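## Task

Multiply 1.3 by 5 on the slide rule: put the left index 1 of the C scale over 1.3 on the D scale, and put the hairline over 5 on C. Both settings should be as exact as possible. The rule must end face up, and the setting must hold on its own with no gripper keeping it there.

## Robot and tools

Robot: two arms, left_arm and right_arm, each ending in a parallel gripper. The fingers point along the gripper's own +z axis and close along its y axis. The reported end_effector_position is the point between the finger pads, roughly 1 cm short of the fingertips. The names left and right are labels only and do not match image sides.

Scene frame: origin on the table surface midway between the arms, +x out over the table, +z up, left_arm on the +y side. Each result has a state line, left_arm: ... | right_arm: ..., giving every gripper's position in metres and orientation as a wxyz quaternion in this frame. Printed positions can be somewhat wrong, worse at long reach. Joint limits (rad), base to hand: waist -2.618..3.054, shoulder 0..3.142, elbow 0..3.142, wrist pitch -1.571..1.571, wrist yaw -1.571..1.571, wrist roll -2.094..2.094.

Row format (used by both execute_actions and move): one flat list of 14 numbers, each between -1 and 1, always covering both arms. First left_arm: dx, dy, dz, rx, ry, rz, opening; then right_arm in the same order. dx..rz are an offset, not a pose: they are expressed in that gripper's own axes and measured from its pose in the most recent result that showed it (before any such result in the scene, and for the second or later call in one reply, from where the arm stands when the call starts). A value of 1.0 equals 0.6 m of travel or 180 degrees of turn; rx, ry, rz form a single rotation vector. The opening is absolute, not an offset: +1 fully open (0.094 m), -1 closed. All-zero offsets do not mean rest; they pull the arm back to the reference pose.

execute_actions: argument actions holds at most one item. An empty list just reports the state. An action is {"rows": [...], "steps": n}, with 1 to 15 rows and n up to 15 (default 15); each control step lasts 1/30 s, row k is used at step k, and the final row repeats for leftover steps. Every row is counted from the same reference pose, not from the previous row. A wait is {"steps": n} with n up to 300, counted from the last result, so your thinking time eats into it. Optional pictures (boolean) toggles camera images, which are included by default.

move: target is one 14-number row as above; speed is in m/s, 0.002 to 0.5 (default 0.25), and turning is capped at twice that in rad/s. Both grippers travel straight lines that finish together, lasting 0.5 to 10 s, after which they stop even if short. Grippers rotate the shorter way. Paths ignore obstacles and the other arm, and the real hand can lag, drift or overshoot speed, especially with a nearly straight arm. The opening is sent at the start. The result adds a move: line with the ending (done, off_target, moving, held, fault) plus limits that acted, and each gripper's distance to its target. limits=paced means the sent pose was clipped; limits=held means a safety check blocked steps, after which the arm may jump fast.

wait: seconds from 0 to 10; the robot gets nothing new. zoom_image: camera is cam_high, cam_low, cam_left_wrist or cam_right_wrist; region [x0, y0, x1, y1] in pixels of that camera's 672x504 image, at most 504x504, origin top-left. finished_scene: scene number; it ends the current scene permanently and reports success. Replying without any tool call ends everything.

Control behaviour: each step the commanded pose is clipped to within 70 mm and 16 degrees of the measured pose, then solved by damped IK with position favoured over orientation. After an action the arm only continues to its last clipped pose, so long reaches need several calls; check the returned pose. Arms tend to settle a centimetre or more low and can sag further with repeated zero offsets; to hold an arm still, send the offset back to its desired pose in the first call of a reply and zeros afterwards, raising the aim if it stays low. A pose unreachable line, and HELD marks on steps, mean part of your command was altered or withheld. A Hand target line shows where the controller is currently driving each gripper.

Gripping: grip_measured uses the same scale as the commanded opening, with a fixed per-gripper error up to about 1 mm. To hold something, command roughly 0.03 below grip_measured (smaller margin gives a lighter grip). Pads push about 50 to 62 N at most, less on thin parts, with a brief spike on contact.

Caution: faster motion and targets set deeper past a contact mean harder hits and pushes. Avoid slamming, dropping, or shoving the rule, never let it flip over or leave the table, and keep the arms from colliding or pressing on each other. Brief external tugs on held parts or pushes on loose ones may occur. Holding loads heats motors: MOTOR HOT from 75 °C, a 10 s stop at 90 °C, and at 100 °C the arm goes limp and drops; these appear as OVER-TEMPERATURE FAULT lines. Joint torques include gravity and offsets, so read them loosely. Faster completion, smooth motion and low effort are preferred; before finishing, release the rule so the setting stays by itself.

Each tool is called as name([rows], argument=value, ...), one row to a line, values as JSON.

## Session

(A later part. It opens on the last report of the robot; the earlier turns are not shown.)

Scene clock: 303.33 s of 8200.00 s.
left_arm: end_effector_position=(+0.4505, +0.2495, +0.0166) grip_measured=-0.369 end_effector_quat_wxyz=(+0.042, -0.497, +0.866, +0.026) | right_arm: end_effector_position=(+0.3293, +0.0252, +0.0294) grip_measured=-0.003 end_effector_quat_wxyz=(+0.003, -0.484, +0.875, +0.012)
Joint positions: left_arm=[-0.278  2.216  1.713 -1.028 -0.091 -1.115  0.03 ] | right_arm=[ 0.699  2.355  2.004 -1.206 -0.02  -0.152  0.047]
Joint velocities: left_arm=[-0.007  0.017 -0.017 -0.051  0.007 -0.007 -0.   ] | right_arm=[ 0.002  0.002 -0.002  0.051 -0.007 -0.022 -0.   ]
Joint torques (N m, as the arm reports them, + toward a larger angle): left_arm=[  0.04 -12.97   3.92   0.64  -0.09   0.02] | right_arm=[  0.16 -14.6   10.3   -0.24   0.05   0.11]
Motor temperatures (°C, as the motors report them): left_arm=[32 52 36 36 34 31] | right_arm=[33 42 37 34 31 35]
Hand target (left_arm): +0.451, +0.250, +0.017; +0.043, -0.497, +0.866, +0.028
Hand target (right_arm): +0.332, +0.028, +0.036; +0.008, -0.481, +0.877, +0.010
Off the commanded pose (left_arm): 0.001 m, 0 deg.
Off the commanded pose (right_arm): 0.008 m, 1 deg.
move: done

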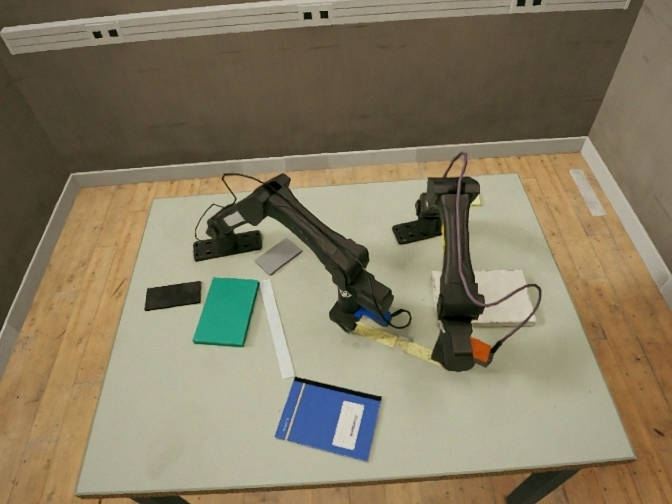

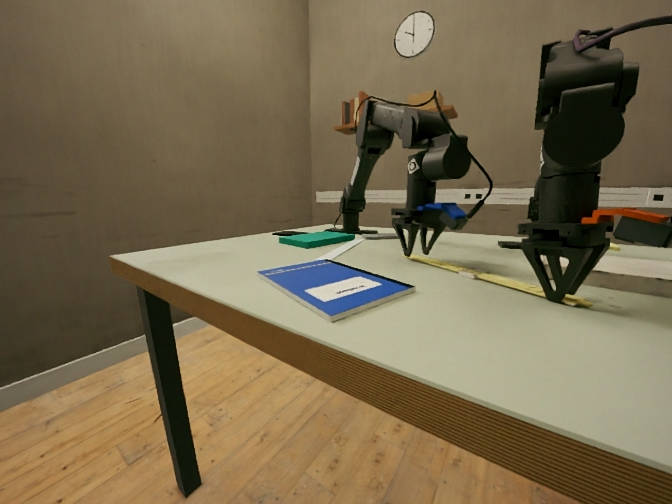

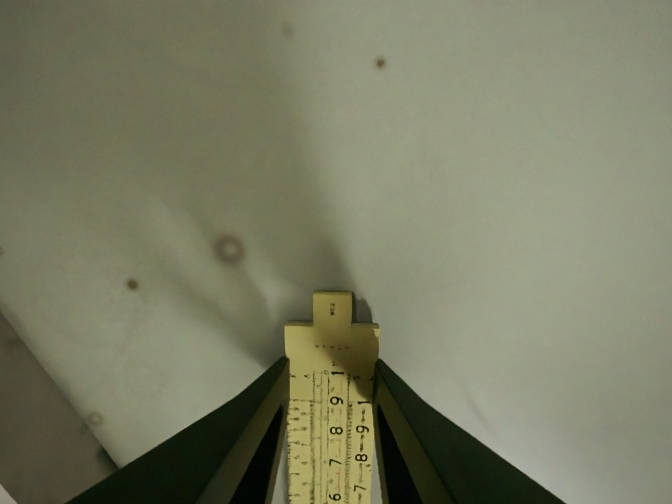

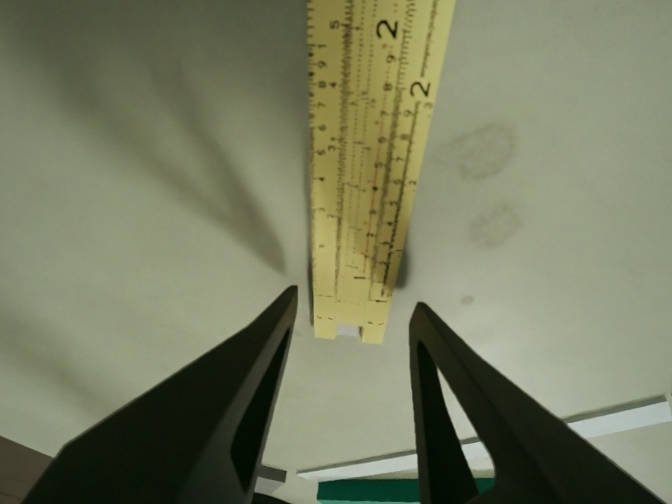

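move(target=[0,0,0,0,0,0,-0.4, -0.025,0,0.025,0,0,0,0], speed=0.05)

Scene clock: 306.40 s of 8200.00 s.
left_arm: end_effector_position=(+0.4505, +0.2491, +0.0166) grip_measured=-0.369 end_effector_quat_wxyz=(+0.041, -0.497, +0.866, +0.025) | right_arm: end_effector_position=(+0.3361, +0.0328, +0.0211) grip_measured=-0.003 end_effector_quat_wxyz=(+0.004, -0.484, +0.875, +0.010)
Joint positions: left_arm=[-0.278  2.216  1.713 -1.028 -0.089 -1.115  0.03 ] | right_arm=[ 0.699  2.409  2.067 -1.215 -0.017 -0.151  0.047]
Joint velocities: left_arm=[ 0.002 -0.007  0.007 -0.066  0.022 -0.007  0.   ] | right_arm=[-0.007  0.012  0.027  0.022 -0.022  0.022  0.   ]
Joint torques (N m, as the arm reports them, + toward a larger angle): left_arm=[  0.06 -13.01   3.95   0.62  -0.07  -0.01] | right_arm=[  0.34 -12.73   9.1   -0.01   0.04   0.05]
Motor temperatures (°C, as the motors report them): left_arm=[32 52 36 36 34 31] | right_arm=[33 42 37 34 31 35]
Hand target (left_arm): +0.451, +0.249, +0.017; +0.042, -0.497, +0.866, +0.026
Hand target (right_arm): +0.337, +0.038, +0.014; +0.003, -0.484, +0.875, +0.012
Off the commanded pose (left_arm): 0.000 m, 0 deg.
Off the commanded pose (right_arm): 0.009 m, 0 deg.
move: done

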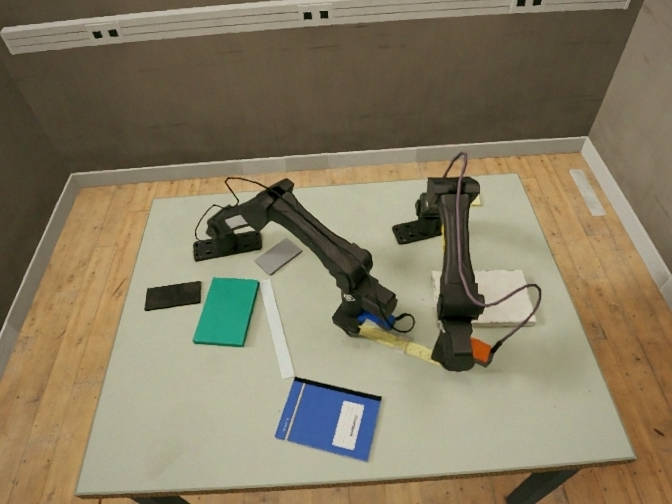

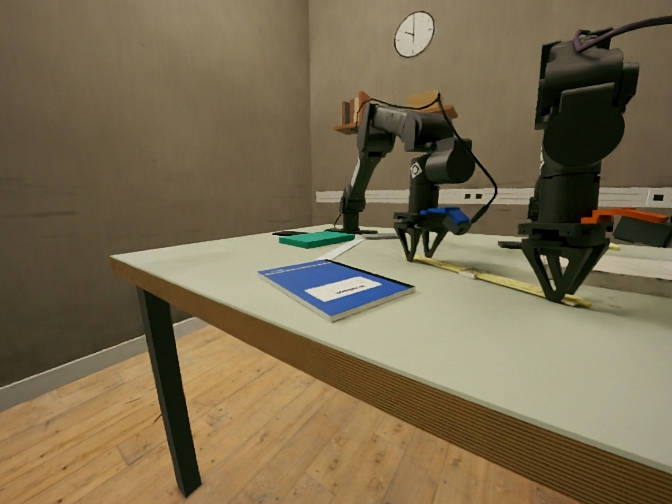

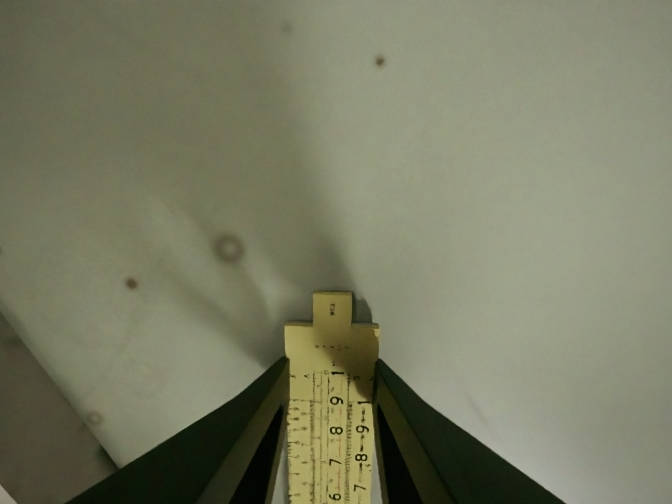

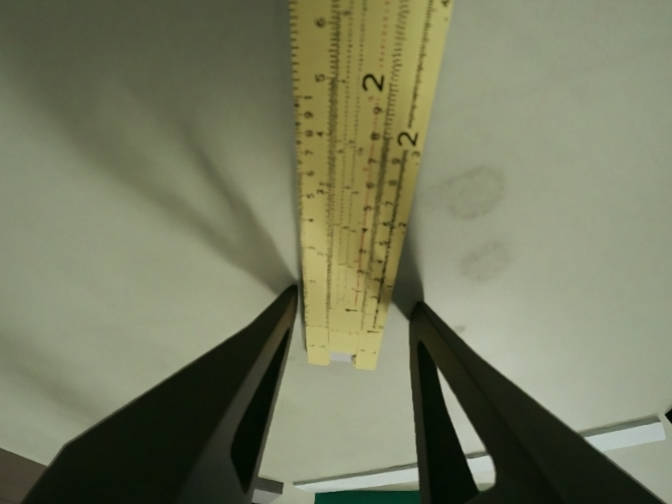

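move(target=[0,0,0,0,0,0,-0.4, -0.008,0,0.012,0,0,0,0], speed=0.03)

move(target=[0,0,0,0,0,0,-0.4, 0,0,0,0,0,0,-0.4])

Scene clock: 309.93 s of 8200.00 s.
left_arm: end_effector_position=(+0.4505, +0.2488, +0.0166) grip_measured=-0.369 end_effector_quat_wxyz=(+0.041, -0.497, +0.866, +0.025) | right_arm: end_effector_position=(+0.3361, +0.0327, +0.0211) grip_measured=-0.003 end_effector_quat_wxyz=(+0.003, -0.484, +0.875, +0.010)
Joint positions: left_arm=[-0.278  2.216  1.713 -1.028 -0.087 -1.115  0.03 ] | right_arm=[ 0.699  2.409  2.067 -1.215 -0.017 -0.151  0.047]
Joint velocities: left_arm=[ 0.032 -0.002 -0.002  0.037 -0.037  0.066 -0.   ] | right_arm=[-0.002 -0.007  0.022 -0.022 -0.095  0.037  0.   ]
Joint torques (N m, as the arm reports them, + toward a larger angle): left_arm=[  0.05 -12.96   4.     0.65  -0.1   -0.02] | right_arm=[  0.19 -12.73   9.16  -0.03   0.01   0.01]
Motor temperatures (°C, as the motors report them): left_arm=[32 52 36 36 34 31] | right_arm=[33 42 37 34 31 35]
Hand target (left_arm): +0.451, +0.249, +0.017; +0.041, -0.497, +0.866, +0.025
Hand target (right_arm): +0.339, +0.037, +0.014; +0.004, -0.484, +0.875, +0.010
Off the commanded pose (left_arm): 0.000 m, 0 deg.
Off the commanded pose (right_arm): 0.009 m, 0 deg.
move: done

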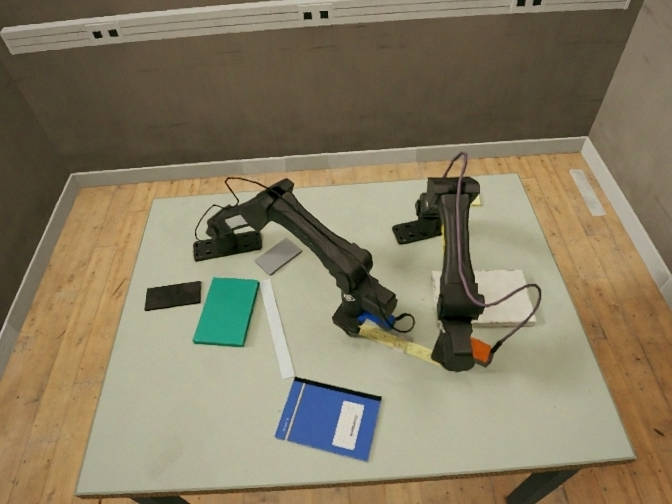

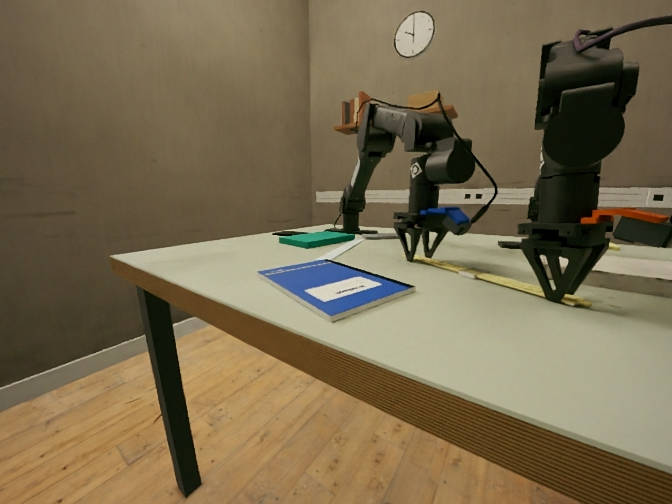

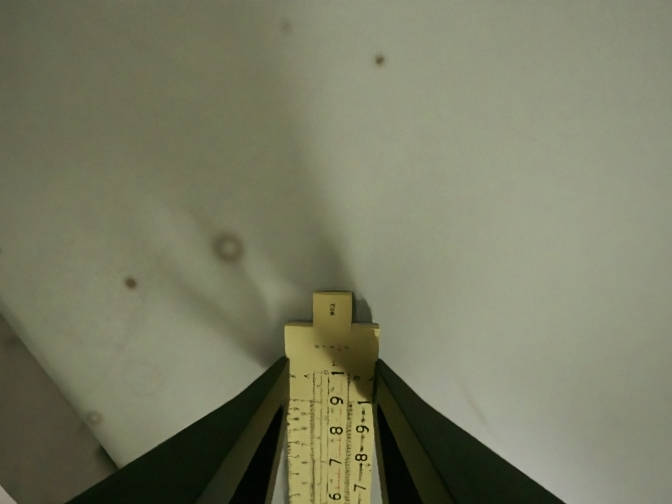

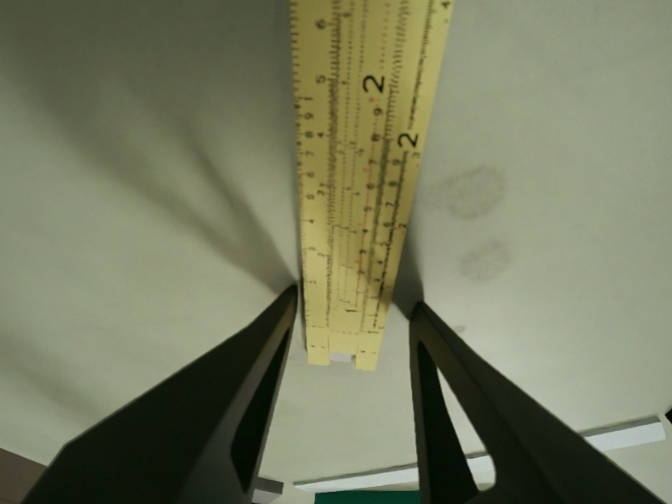

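Scene clock: 310.43 s of 8200.00 s.
left_arm: end_effector_position=(+0.4513, +0.2479, +0.0165) grip_measured=-0.369 end_effector_quat_wxyz=(+0.041, -0.499, +0.866, +0.022) | right_arm: end_effector_position=(+0.3363, +0.0325, +0.0211) grip_measured=-0.367 end_effector_quat_wxyz=(+0.004, -0.485, +0.875, +0.009)
Joint positions: left_arm=[-0.278  2.216  1.713 -1.025 -0.082 -1.118  0.03 ] | right_arm=[ 0.699  2.409  2.067 -1.215 -0.015 -0.153  0.03 ]
Joint velocities: left_arm=[ 0.012 -0.002  0.002 -0.037  0.007  0.022  0.   ] | right_arm=[ 0.007 -0.022 -0.002  0.022 -0.037 -0.081 -0.001]
Joint torques (N m, as the arm reports them, + toward a larger angle): left_arm=[ -0.03 -12.96   3.95   0.6   -0.08   0.02] | right_arm=[ -0.3  -15.06   7.02  -0.07  -0.01  -0.05]
Motor temperatures (°C, as the motors report them): left_arm=[32 52 36 36 34 31] | right_arm=[33 42 37 34 31 35]
Hand target (left_arm): +0.451, +0.249, +0.017; +0.041, -0.497, +0.866, +0.025
Hand target (right_arm): +0.336, +0.033, +0.021; +0.003, -0.484, +0.875, +0.010
Off the commanded pose (left_arm): 0.001 m, 0 deg.
Off the commanded pose (right_arm): 0.000 m, 0 deg.
move: done

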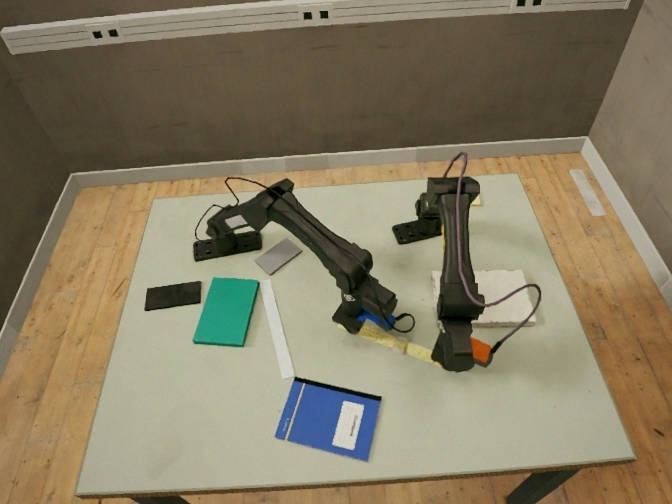

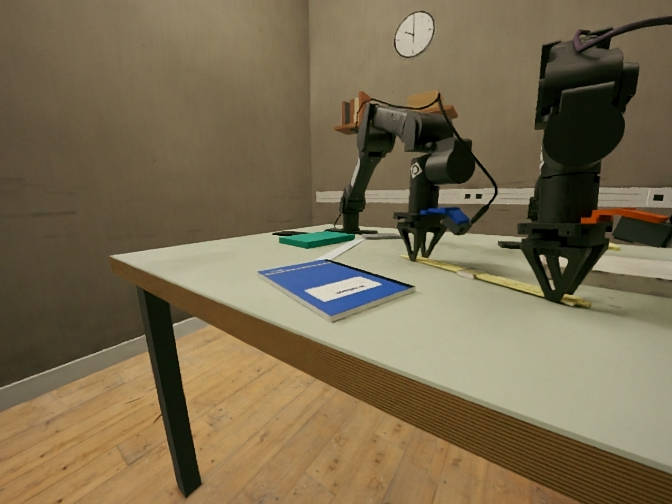

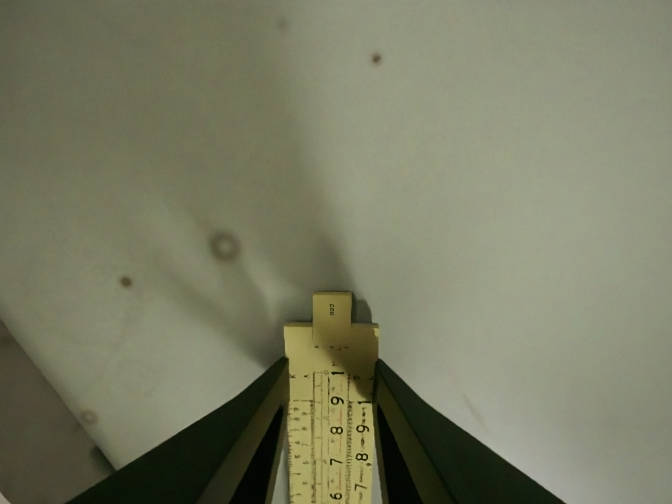

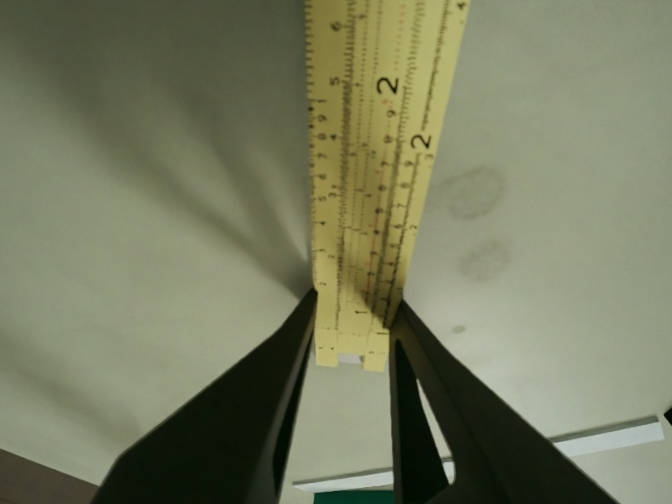

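move(target=[0,0,-0.008,0,0,0,-0.15, 0,0,0,0,0,0,-0.4], speed=0.05)

move(target=[-0.042,0,-0.004,0,0.02,0,-0.15, 0,0,0,0,0,0,-0.4], speed=0.05)

Scene clock: 316.23 s of 8200.00 s.
left_arm: end_effector_position=(+0.4501, +0.2479, +0.0165) grip_measured=-0.152 end_effector_quat_wxyz=(+0.039, -0.498, +0.866, +0.023) | right_arm: end_effector_position=(+0.3363, +0.0325, +0.0211) grip_measured=-0.367 end_effector_quat_wxyz=(+0.004, -0.485, +0.875, +0.009)
Joint positions: left_arm=[-0.278  2.216  1.713 -1.03  -0.082 -1.118  0.04 ] | right_arm=[ 0.699  2.409  2.067 -1.215 -0.015 -0.153  0.03 ]
Joint velocities: left_arm=[-0.012 -0.007 -0.017 -0.051 -0.007 -0.037 -0.001] | right_arm=[-0.007 -0.007 -0.012 -0.037 -0.066 -0.066 -0.001]
Joint torques (N m, as the arm reports them, + toward a larger angle): left_arm=[ -0.01 -13.62   4.65   0.56  -0.07  -0.04] | right_arm=[  0.18 -15.29   7.23  -0.08   0.03  -0.03]
Motor temperatures (°C, as the motors report them): left_arm=[32 52 36 36 34 31] | right_arm=[33 43 37 34 31 35]
Hand target (left_arm): +0.451, +0.248, +0.021; +0.041, -0.499, +0.866, +0.022
Hand target (right_arm): +0.336, +0.032, +0.021; +0.004, -0.485, +0.875, +0.009
Off the commanded pose (left_arm): 0.005 m, 0 deg.
Off the commanded pose (right_arm): 0.000 m, 0 deg.
After step 90, 2.10 s passed at rest.
move: done

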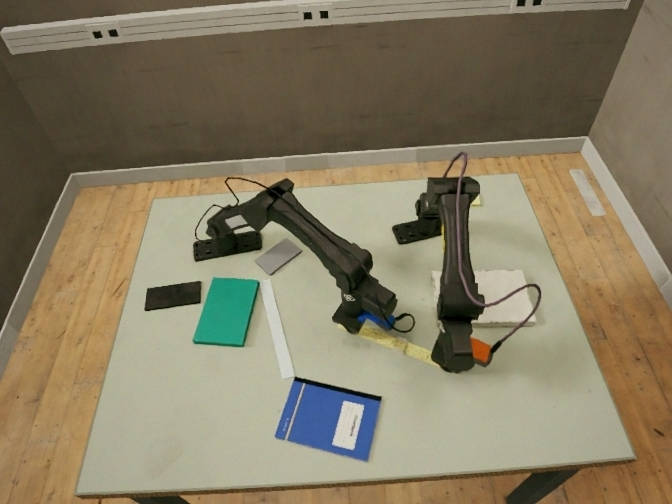

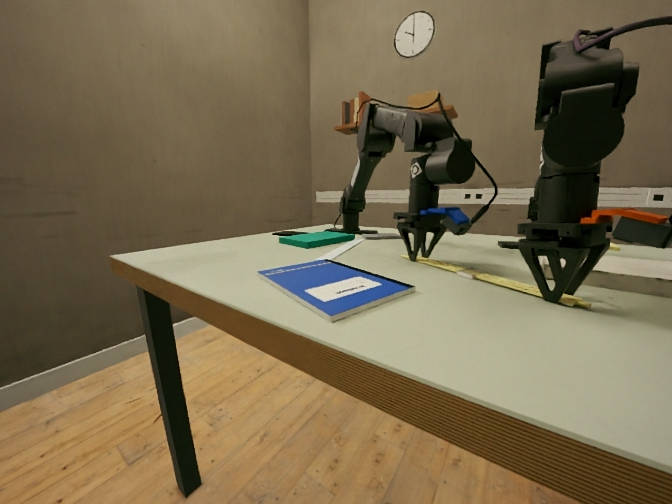

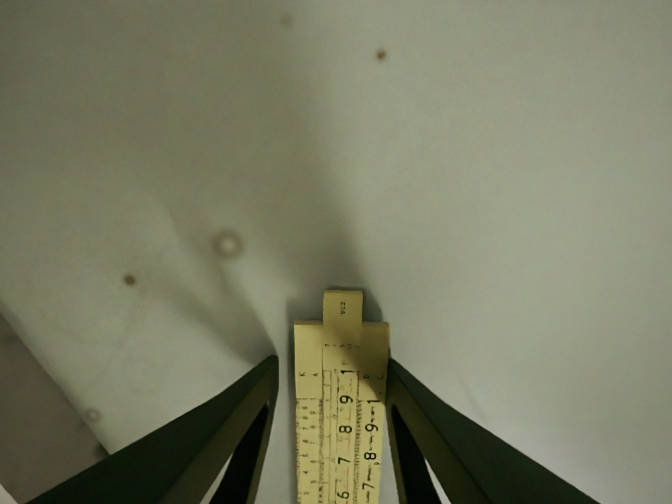

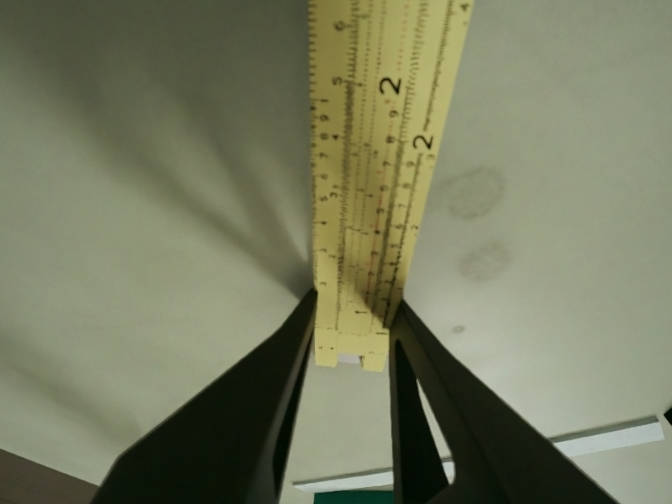

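Scene clock: 317.17 s of 8200.00 s.
left_arm: end_effector_position=(+0.4598, +0.2667, +0.0162) grip_measured=-0.152 end_effector_quat_wxyz=(+0.011, -0.500, +0.866, +0.008) | right_arm: end_effector_position=(+0.3363, +0.0325, +0.0211) grip_measured=-0.367 end_effector_quat_wxyz=(+0.004, -0.485, +0.875, +0.009)
Joint positions: left_arm=[-0.211  2.282  1.825 -1.103 -0.025 -1.055  0.04 ] | right_arm=[ 0.699  2.409  2.067 -1.215 -0.015 -0.153  0.03 ]
Joint velocities: left_arm=[ 0.012  0.002  0.017 -0.022 -0.007  0.051 -0.001] | right_arm=[-0.017 -0.012  0.007 -0.037 -0.051 -0.11  -0.   ]
Joint torques (N m, as the arm reports them, + toward a larger angle): left_arm=[  0.88 -13.3    5.7    0.39   0.03   0.05] | right_arm=[  0.27 -15.17   7.45  -0.09   0.08   0.01]
Motor temperatures (°C, as the motors report them): left_arm=[32 52 36 36 34 31] | right_arm=[33 43 37 34 31 35]
Hand target (left_arm): +0.462, +0.270, +0.021; +0.012, -0.499, +0.867, +0.007
Hand target (right_arm): +0.336, +0.032, +0.021; +0.004, -0.485, +0.875, +0.009
Off the commanded pose (left_arm): 0.006 m, 0 deg.
Off the commanded pose (right_arm): 0.000 m, 0 deg.
move: done

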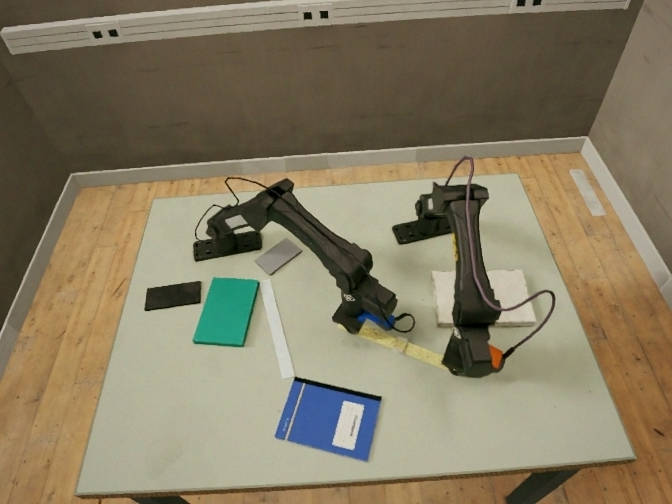

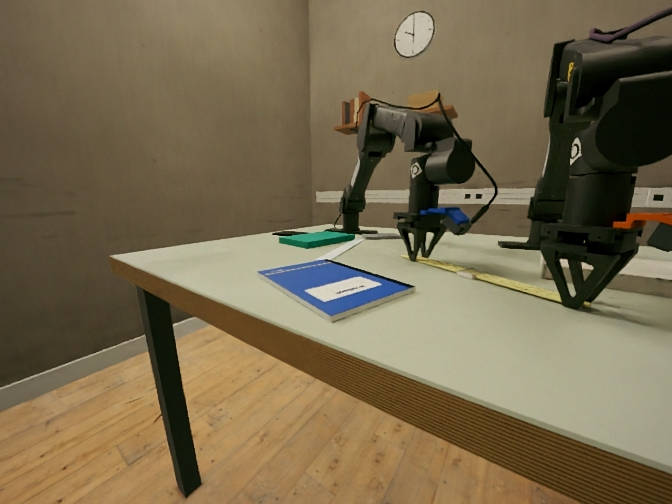

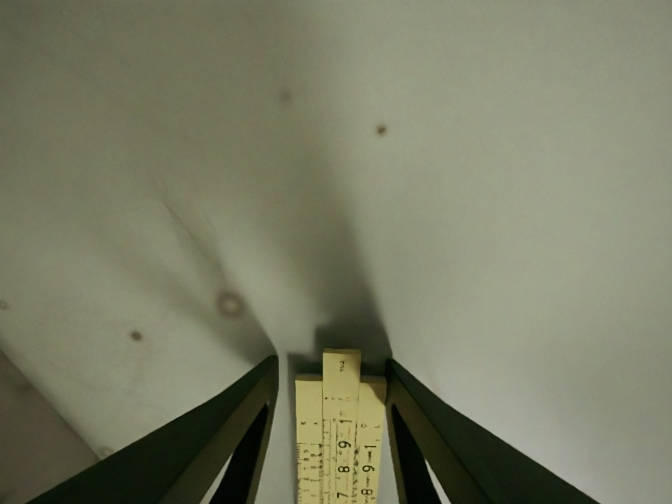

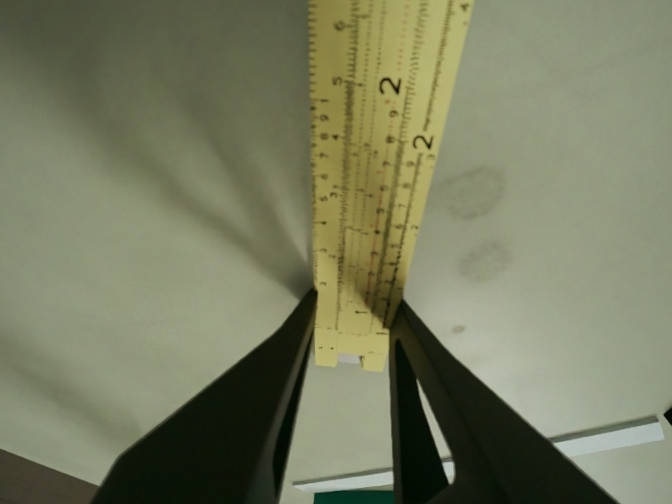

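move(target=[-0.022,0,-0.004,0,0,0,-0.3, 0,0,0,0,0,0,-0.4], speed=0.04)

Scene clock: 322.40 s of 8200.00 s.
left_arm: end_effector_position=(+0.4635, +0.2710, +0.0158) grip_measured=-0.298 end_effector_quat_wxyz=(+0.008, -0.499, +0.867, +0.004) | right_arm: end_effector_position=(+0.3363, +0.0325, +0.0211) grip_measured=-0.367 end_effector_quat_wxyz=(+0.004, -0.486, +0.874, +0.009)
Joint positions: left_arm=[-0.197  2.3    1.855 -1.116 -0.014 -1.038  0.033] | right_arm=[ 0.699  2.409  2.067 -1.215 -0.015 -0.157  0.03 ]
Joint velocities: left_arm=[-0.007 -0.002  0.002 -0.081 -0.037  0.007 -0.001] | right_arm=[-0.012 -0.007 -0.002  0.066 -0.007  0.022 -0.   ]
Joint torques (N m, as the arm reports them, + toward a larger angle): left_arm=[  1.12 -13.03   5.65   0.46  -0.16   0.07] | right_arm=[  0.05 -15.12   7.39  -0.06  -0.01  -0.04]
Motor temperatures (°C, as the motors report them): left_arm=[32 52 36 36 34 31] | right_arm=[33 43 37 34 31 35]
Hand target (left_arm): +0.466, +0.278, +0.019; +0.011, -0.500, +0.866, +0.008
Hand target (right_arm): +0.336, +0.033, +0.021; +0.004, -0.485, +0.875, +0.009
Off the commanded pose (left_arm): 0.008 m, 1 deg.
Off the commanded pose (right_arm): 0.000 m, 0 deg.
After step 90, 1.50 s passed at rest.
move: done

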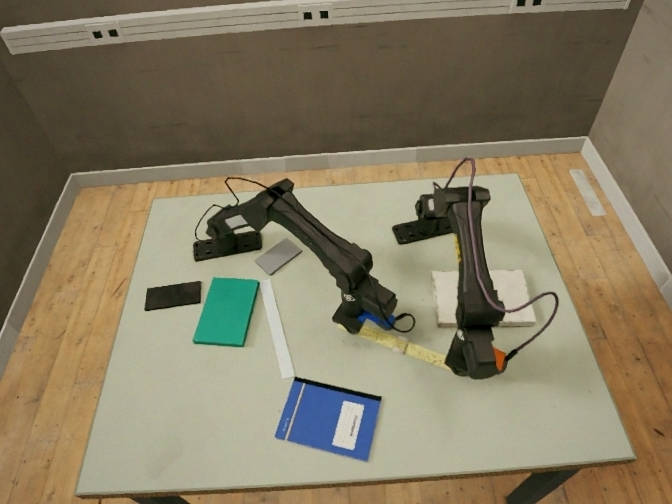

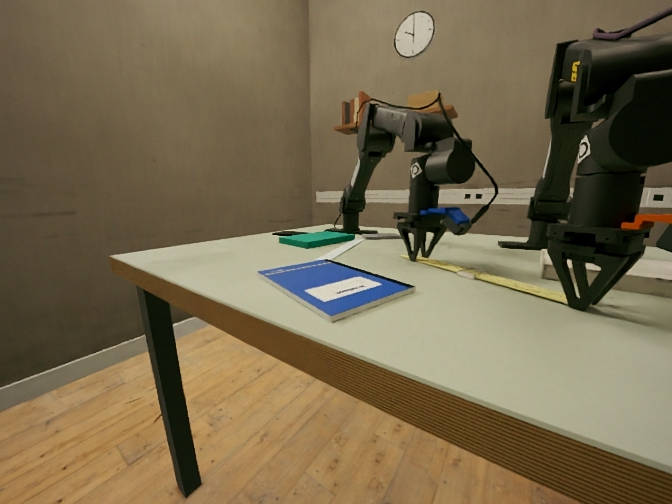

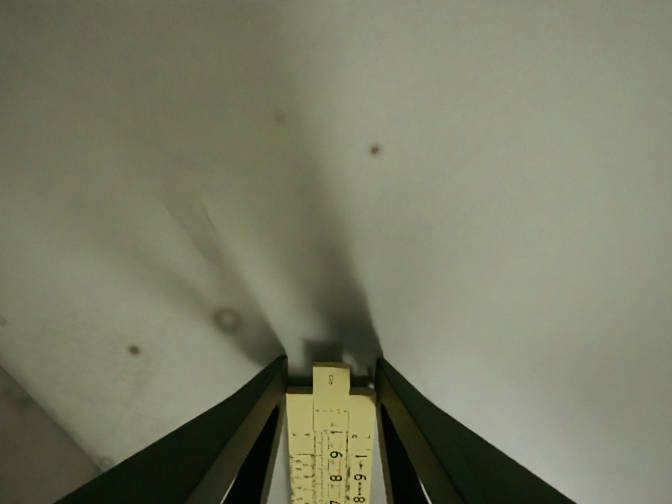

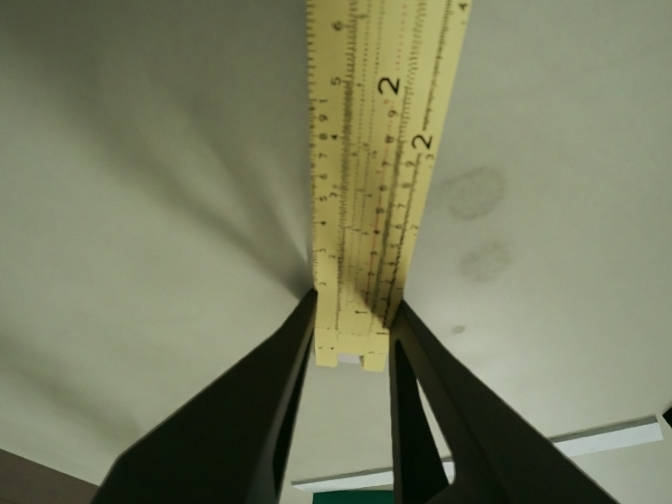

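move(target=[-0.018,0,-0.014,0,0,0,-0.25, 0,0,0,0,0,0,-0.4], speed=0.04)

Scene clock: 325.37 s of 8200.00 s.
left_arm: end_effector_position=(+0.4634, +0.2766, +0.0166) grip_measured=-0.252 end_effector_quat_wxyz=(-0.000, -0.499, +0.867, +0.007) | right_arm: end_effector_position=(+0.3363, +0.0325, +0.0211) grip_measured=-0.367 end_effector_quat_wxyz=(+0.004, -0.486, +0.874, +0.009)
Joint positions: left_arm=[-0.184  2.317  1.888 -1.148 -0.012 -1.025  0.035] | right_arm=[ 0.699  2.409  2.067 -1.215 -0.015 -0.157  0.03 ]
Joint velocities: left_arm=[ 0.017 -0.012 -0.022  0.022 -0.081  0.007 -0.   ] | right_arm=[-0.007 -0.012 -0.027  0.037  0.051  0.051 -0.001]
Joint torques (N m, as the arm reports them, + toward a larger angle): left_arm=[  0.81 -13.96   5.95   0.41  -0.05   0.05] | right_arm=[  0.07 -15.36   7.3   -0.09  -0.01   0.01]
Motor temperatures (°C, as the motors report them): left_arm=[32 52 36 36 34 31] | right_arm=[33 43 37 34 31 35]
Hand target (left_arm): +0.468, +0.280, +0.024; +0.008, -0.499, +0.867, +0.004
Hand target (right_arm): +0.336, +0.032, +0.021; +0.004, -0.486, +0.874, +0.009
Off the commanded pose (left_arm): 0.010 m, 1 deg.
Off the commanded pose (right_arm): 0.000 m, 0 deg.
move: done

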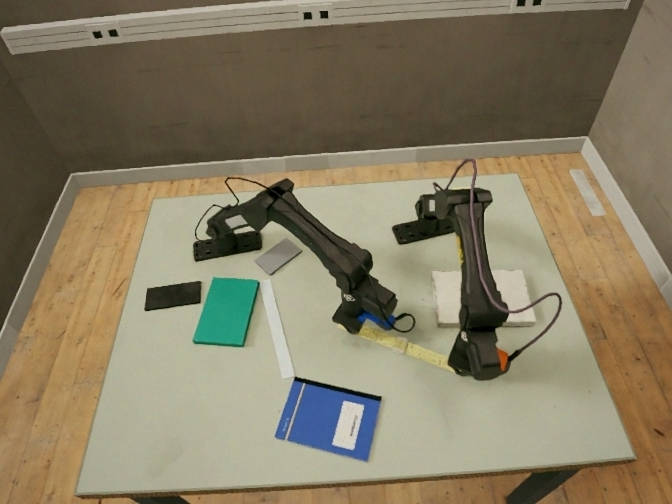

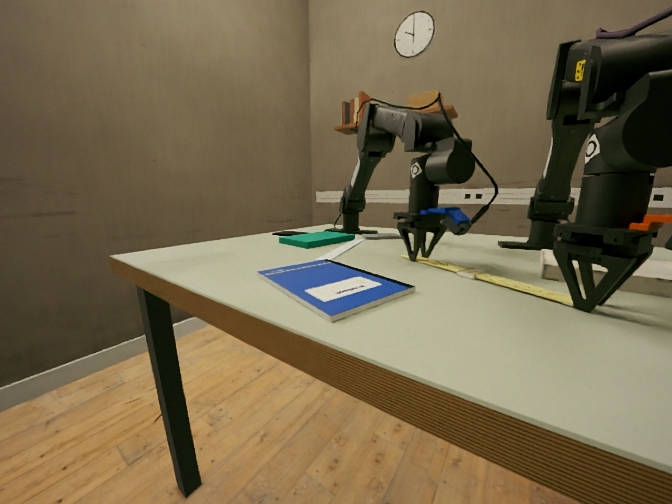

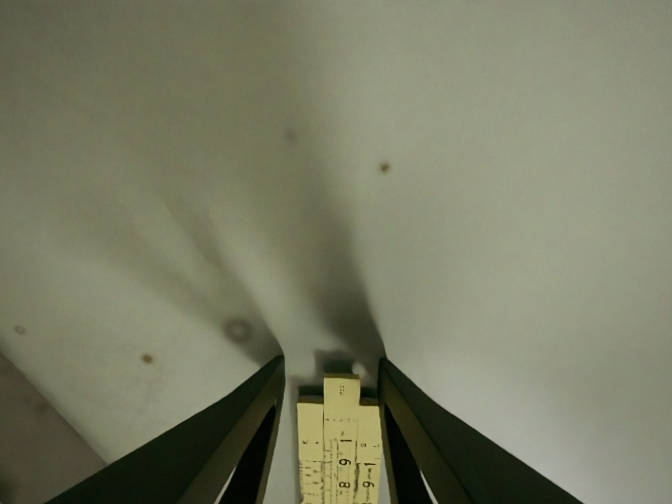

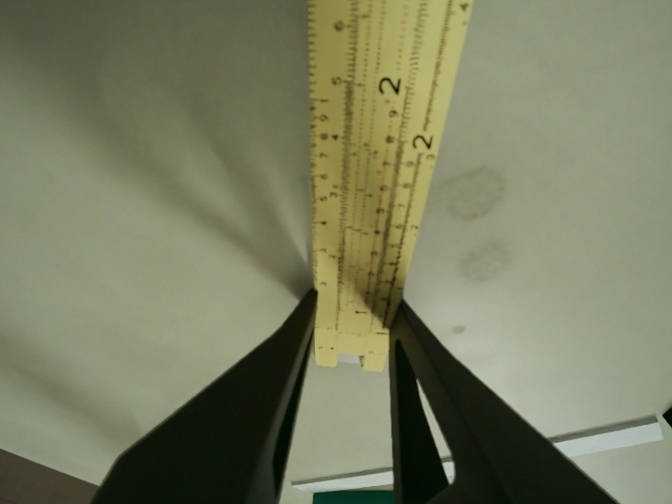

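move(target=[0,0,0,0,0,0,-0.88, 0,0,0,0,0,0,-0.4])

Scene clock: 328.27 s of 8200.00 s.
left_arm: end_effector_position=(+0.4641, +0.2760, +0.0166) grip_measured=-0.782 end_effector_quat_wxyz=(+0.000, -0.498, +0.867, +0.005) | right_arm: end_effector_position=(+0.3363, +0.0325, +0.0211) grip_measured=-0.367 end_effector_quat_wxyz=(+0.004, -0.488, +0.873, +0.009)
Joint positions: left_arm=[-0.184  2.317  1.888 -1.145 -0.008 -1.024  0.01 ] | right_arm=[ 0.699  2.409  2.067 -1.215 -0.015 -0.162  0.03 ]
Joint velocities: left_arm=[-0.012 -0.002  0.007  0.007 -0.007  0.022  0.   ] | right_arm=[-0.002  0.012 -0.012  0.037  0.007  0.022  0.001]
Joint torques (N m, as the arm reports them, + toward a larger angle): left_arm=[  0.03 -13.83   3.9    0.52  -0.03   0.02] | right_arm=[  0.03 -15.41   7.42  -0.05   0.03   0.05]
Motor temperatures (°C, as the motors report them): left_arm=[32 52 36 36 34 31] | right_arm=[33 43 36 34 31 35]
Hand target (left_arm): +0.463, +0.277, +0.017; -0.000, -0.499, +0.867, +0.007
Hand target (right_arm): +0.336, +0.032, +0.021; +0.004, -0.486, +0.874, +0.009
Off the commanded pose (left_arm): 0.001 m, 0 deg.
Off the commanded pose (right_arm): 0.000 m, 0 deg.
move: done

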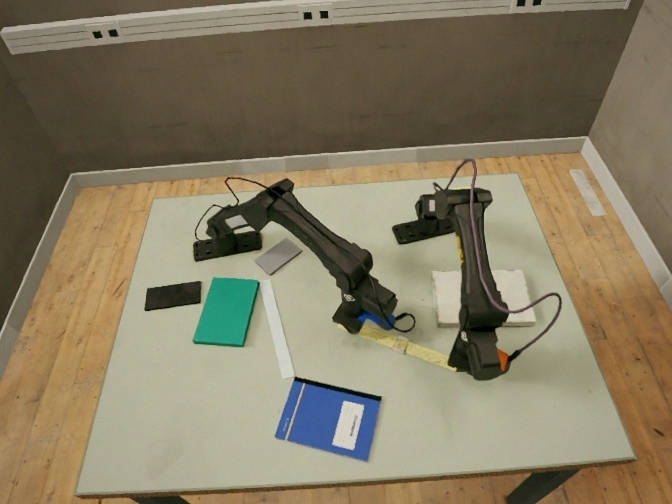

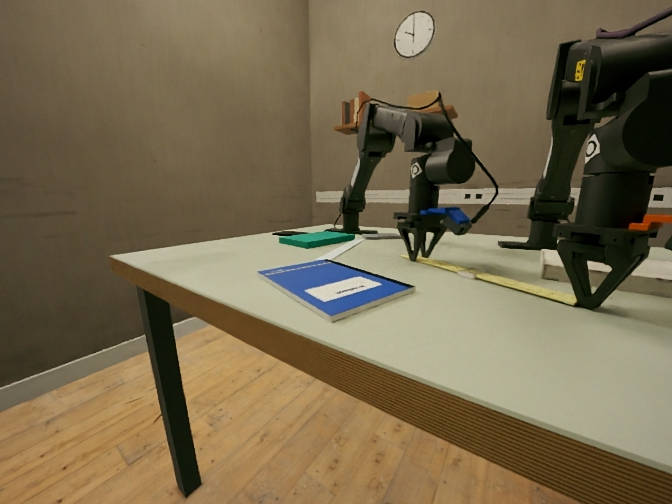

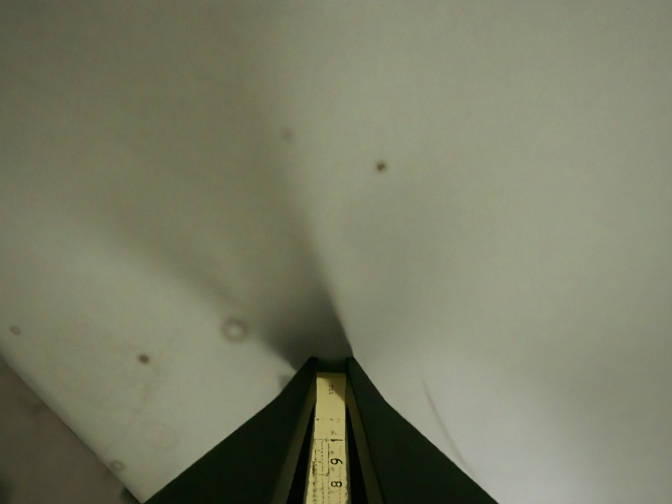

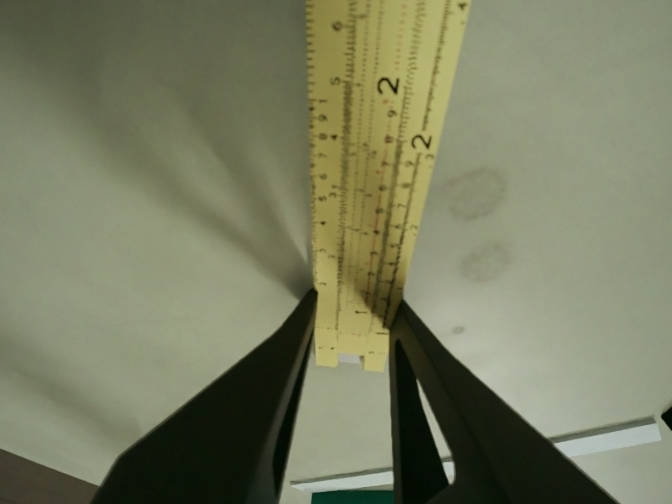

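move(target=[-0.05,0,-0.006,0,0,0,-0.88, 0,0,0,0,0,0,-0.4], speed=0.015)

zoom_image(camera="cam_right_wrist", region=[280,150,460,380])

Scene clock: 332.77 s of 8200.00 s.
left_arm: end_effector_position=(+0.4677, +0.2818, +0.0166) grip_measured=-0.782 end_effector_quat_wxyz=(-0.028, -0.495, +0.869, -0.007) | right_arm: end_effector_position=(+0.3392, +0.0372, +0.0213) grip_measured=-0.367 end_effector_quat_wxyz=(+0.013, -0.489, +0.872, +0.015)
Joint positions: left_arm=[-0.153  2.379  1.994 -1.229  0.037 -0.984  0.01 ] | right_arm=[ 0.699  2.409  2.067 -1.194 -0.02  -0.163  0.03 ]
Joint velocities: left_arm=[-0.012 -0.002  0.017  0.037 -0.051 -0.051 -0.   ] | right_arm=[-0.012 -0.007 -0.012 -0.037 -0.095 -0.007 -0.   ]
Joint torques (N m, as the arm reports them, + toward a larger angle): left_arm=[  2.37 -13.71   5.82   0.67  -0.54   0.19] | right_arm=[  0.07 -15.23   7.25  -0.25   0.1    0.01]
Motor temperatures (°C, as the motors report them): left_arm=[32 52 36 36 34 31] | right_arm=[33 43 36 34 31 35]
Hand target (left_arm): +0.478, +0.302, +0.021; -0.000, -0.499, +0.867, +0.005
Hand target (right_arm): +0.336, +0.033, +0.021; +0.004, -0.488, +0.873, +0.009
Off the commanded pose (left_arm): 0.023 m, 4 deg.
Off the commanded pose (right_arm): 0.005 m, 1 deg.
move: off_target (left_arm)

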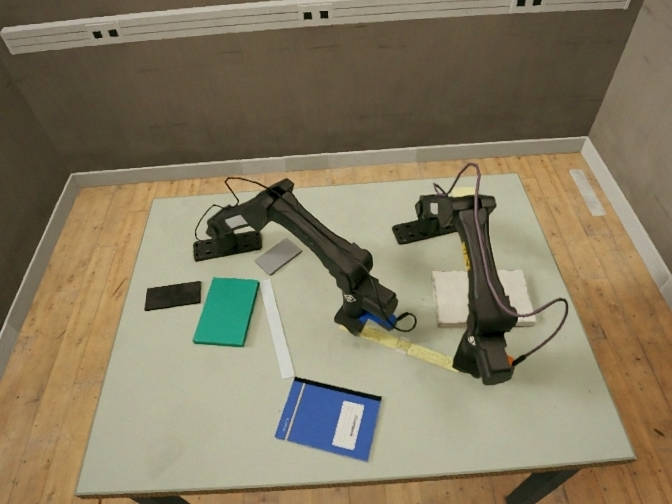

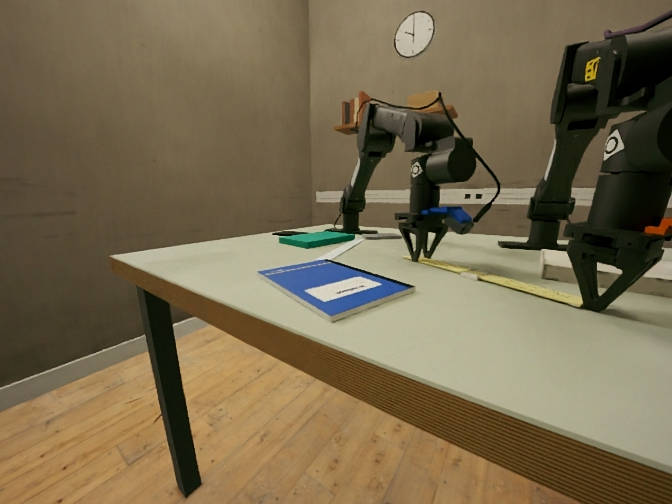

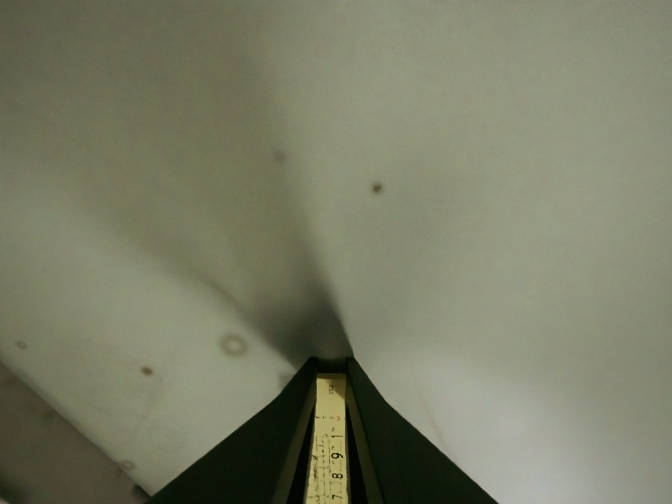

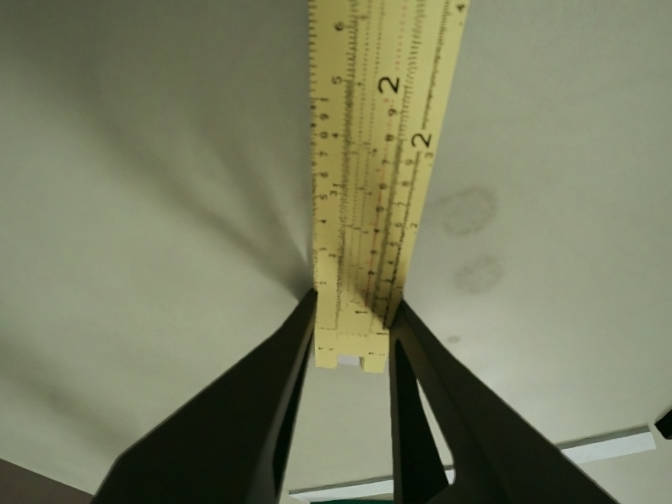

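Region (280, 150, 460, 380) of cam_right_wrist's 672x504 image, scaled by 2.191, with more detail than that image has; it fills the left 394 columns of this view, and the rest is white.

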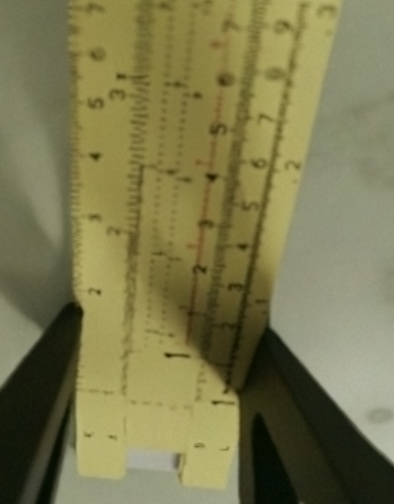

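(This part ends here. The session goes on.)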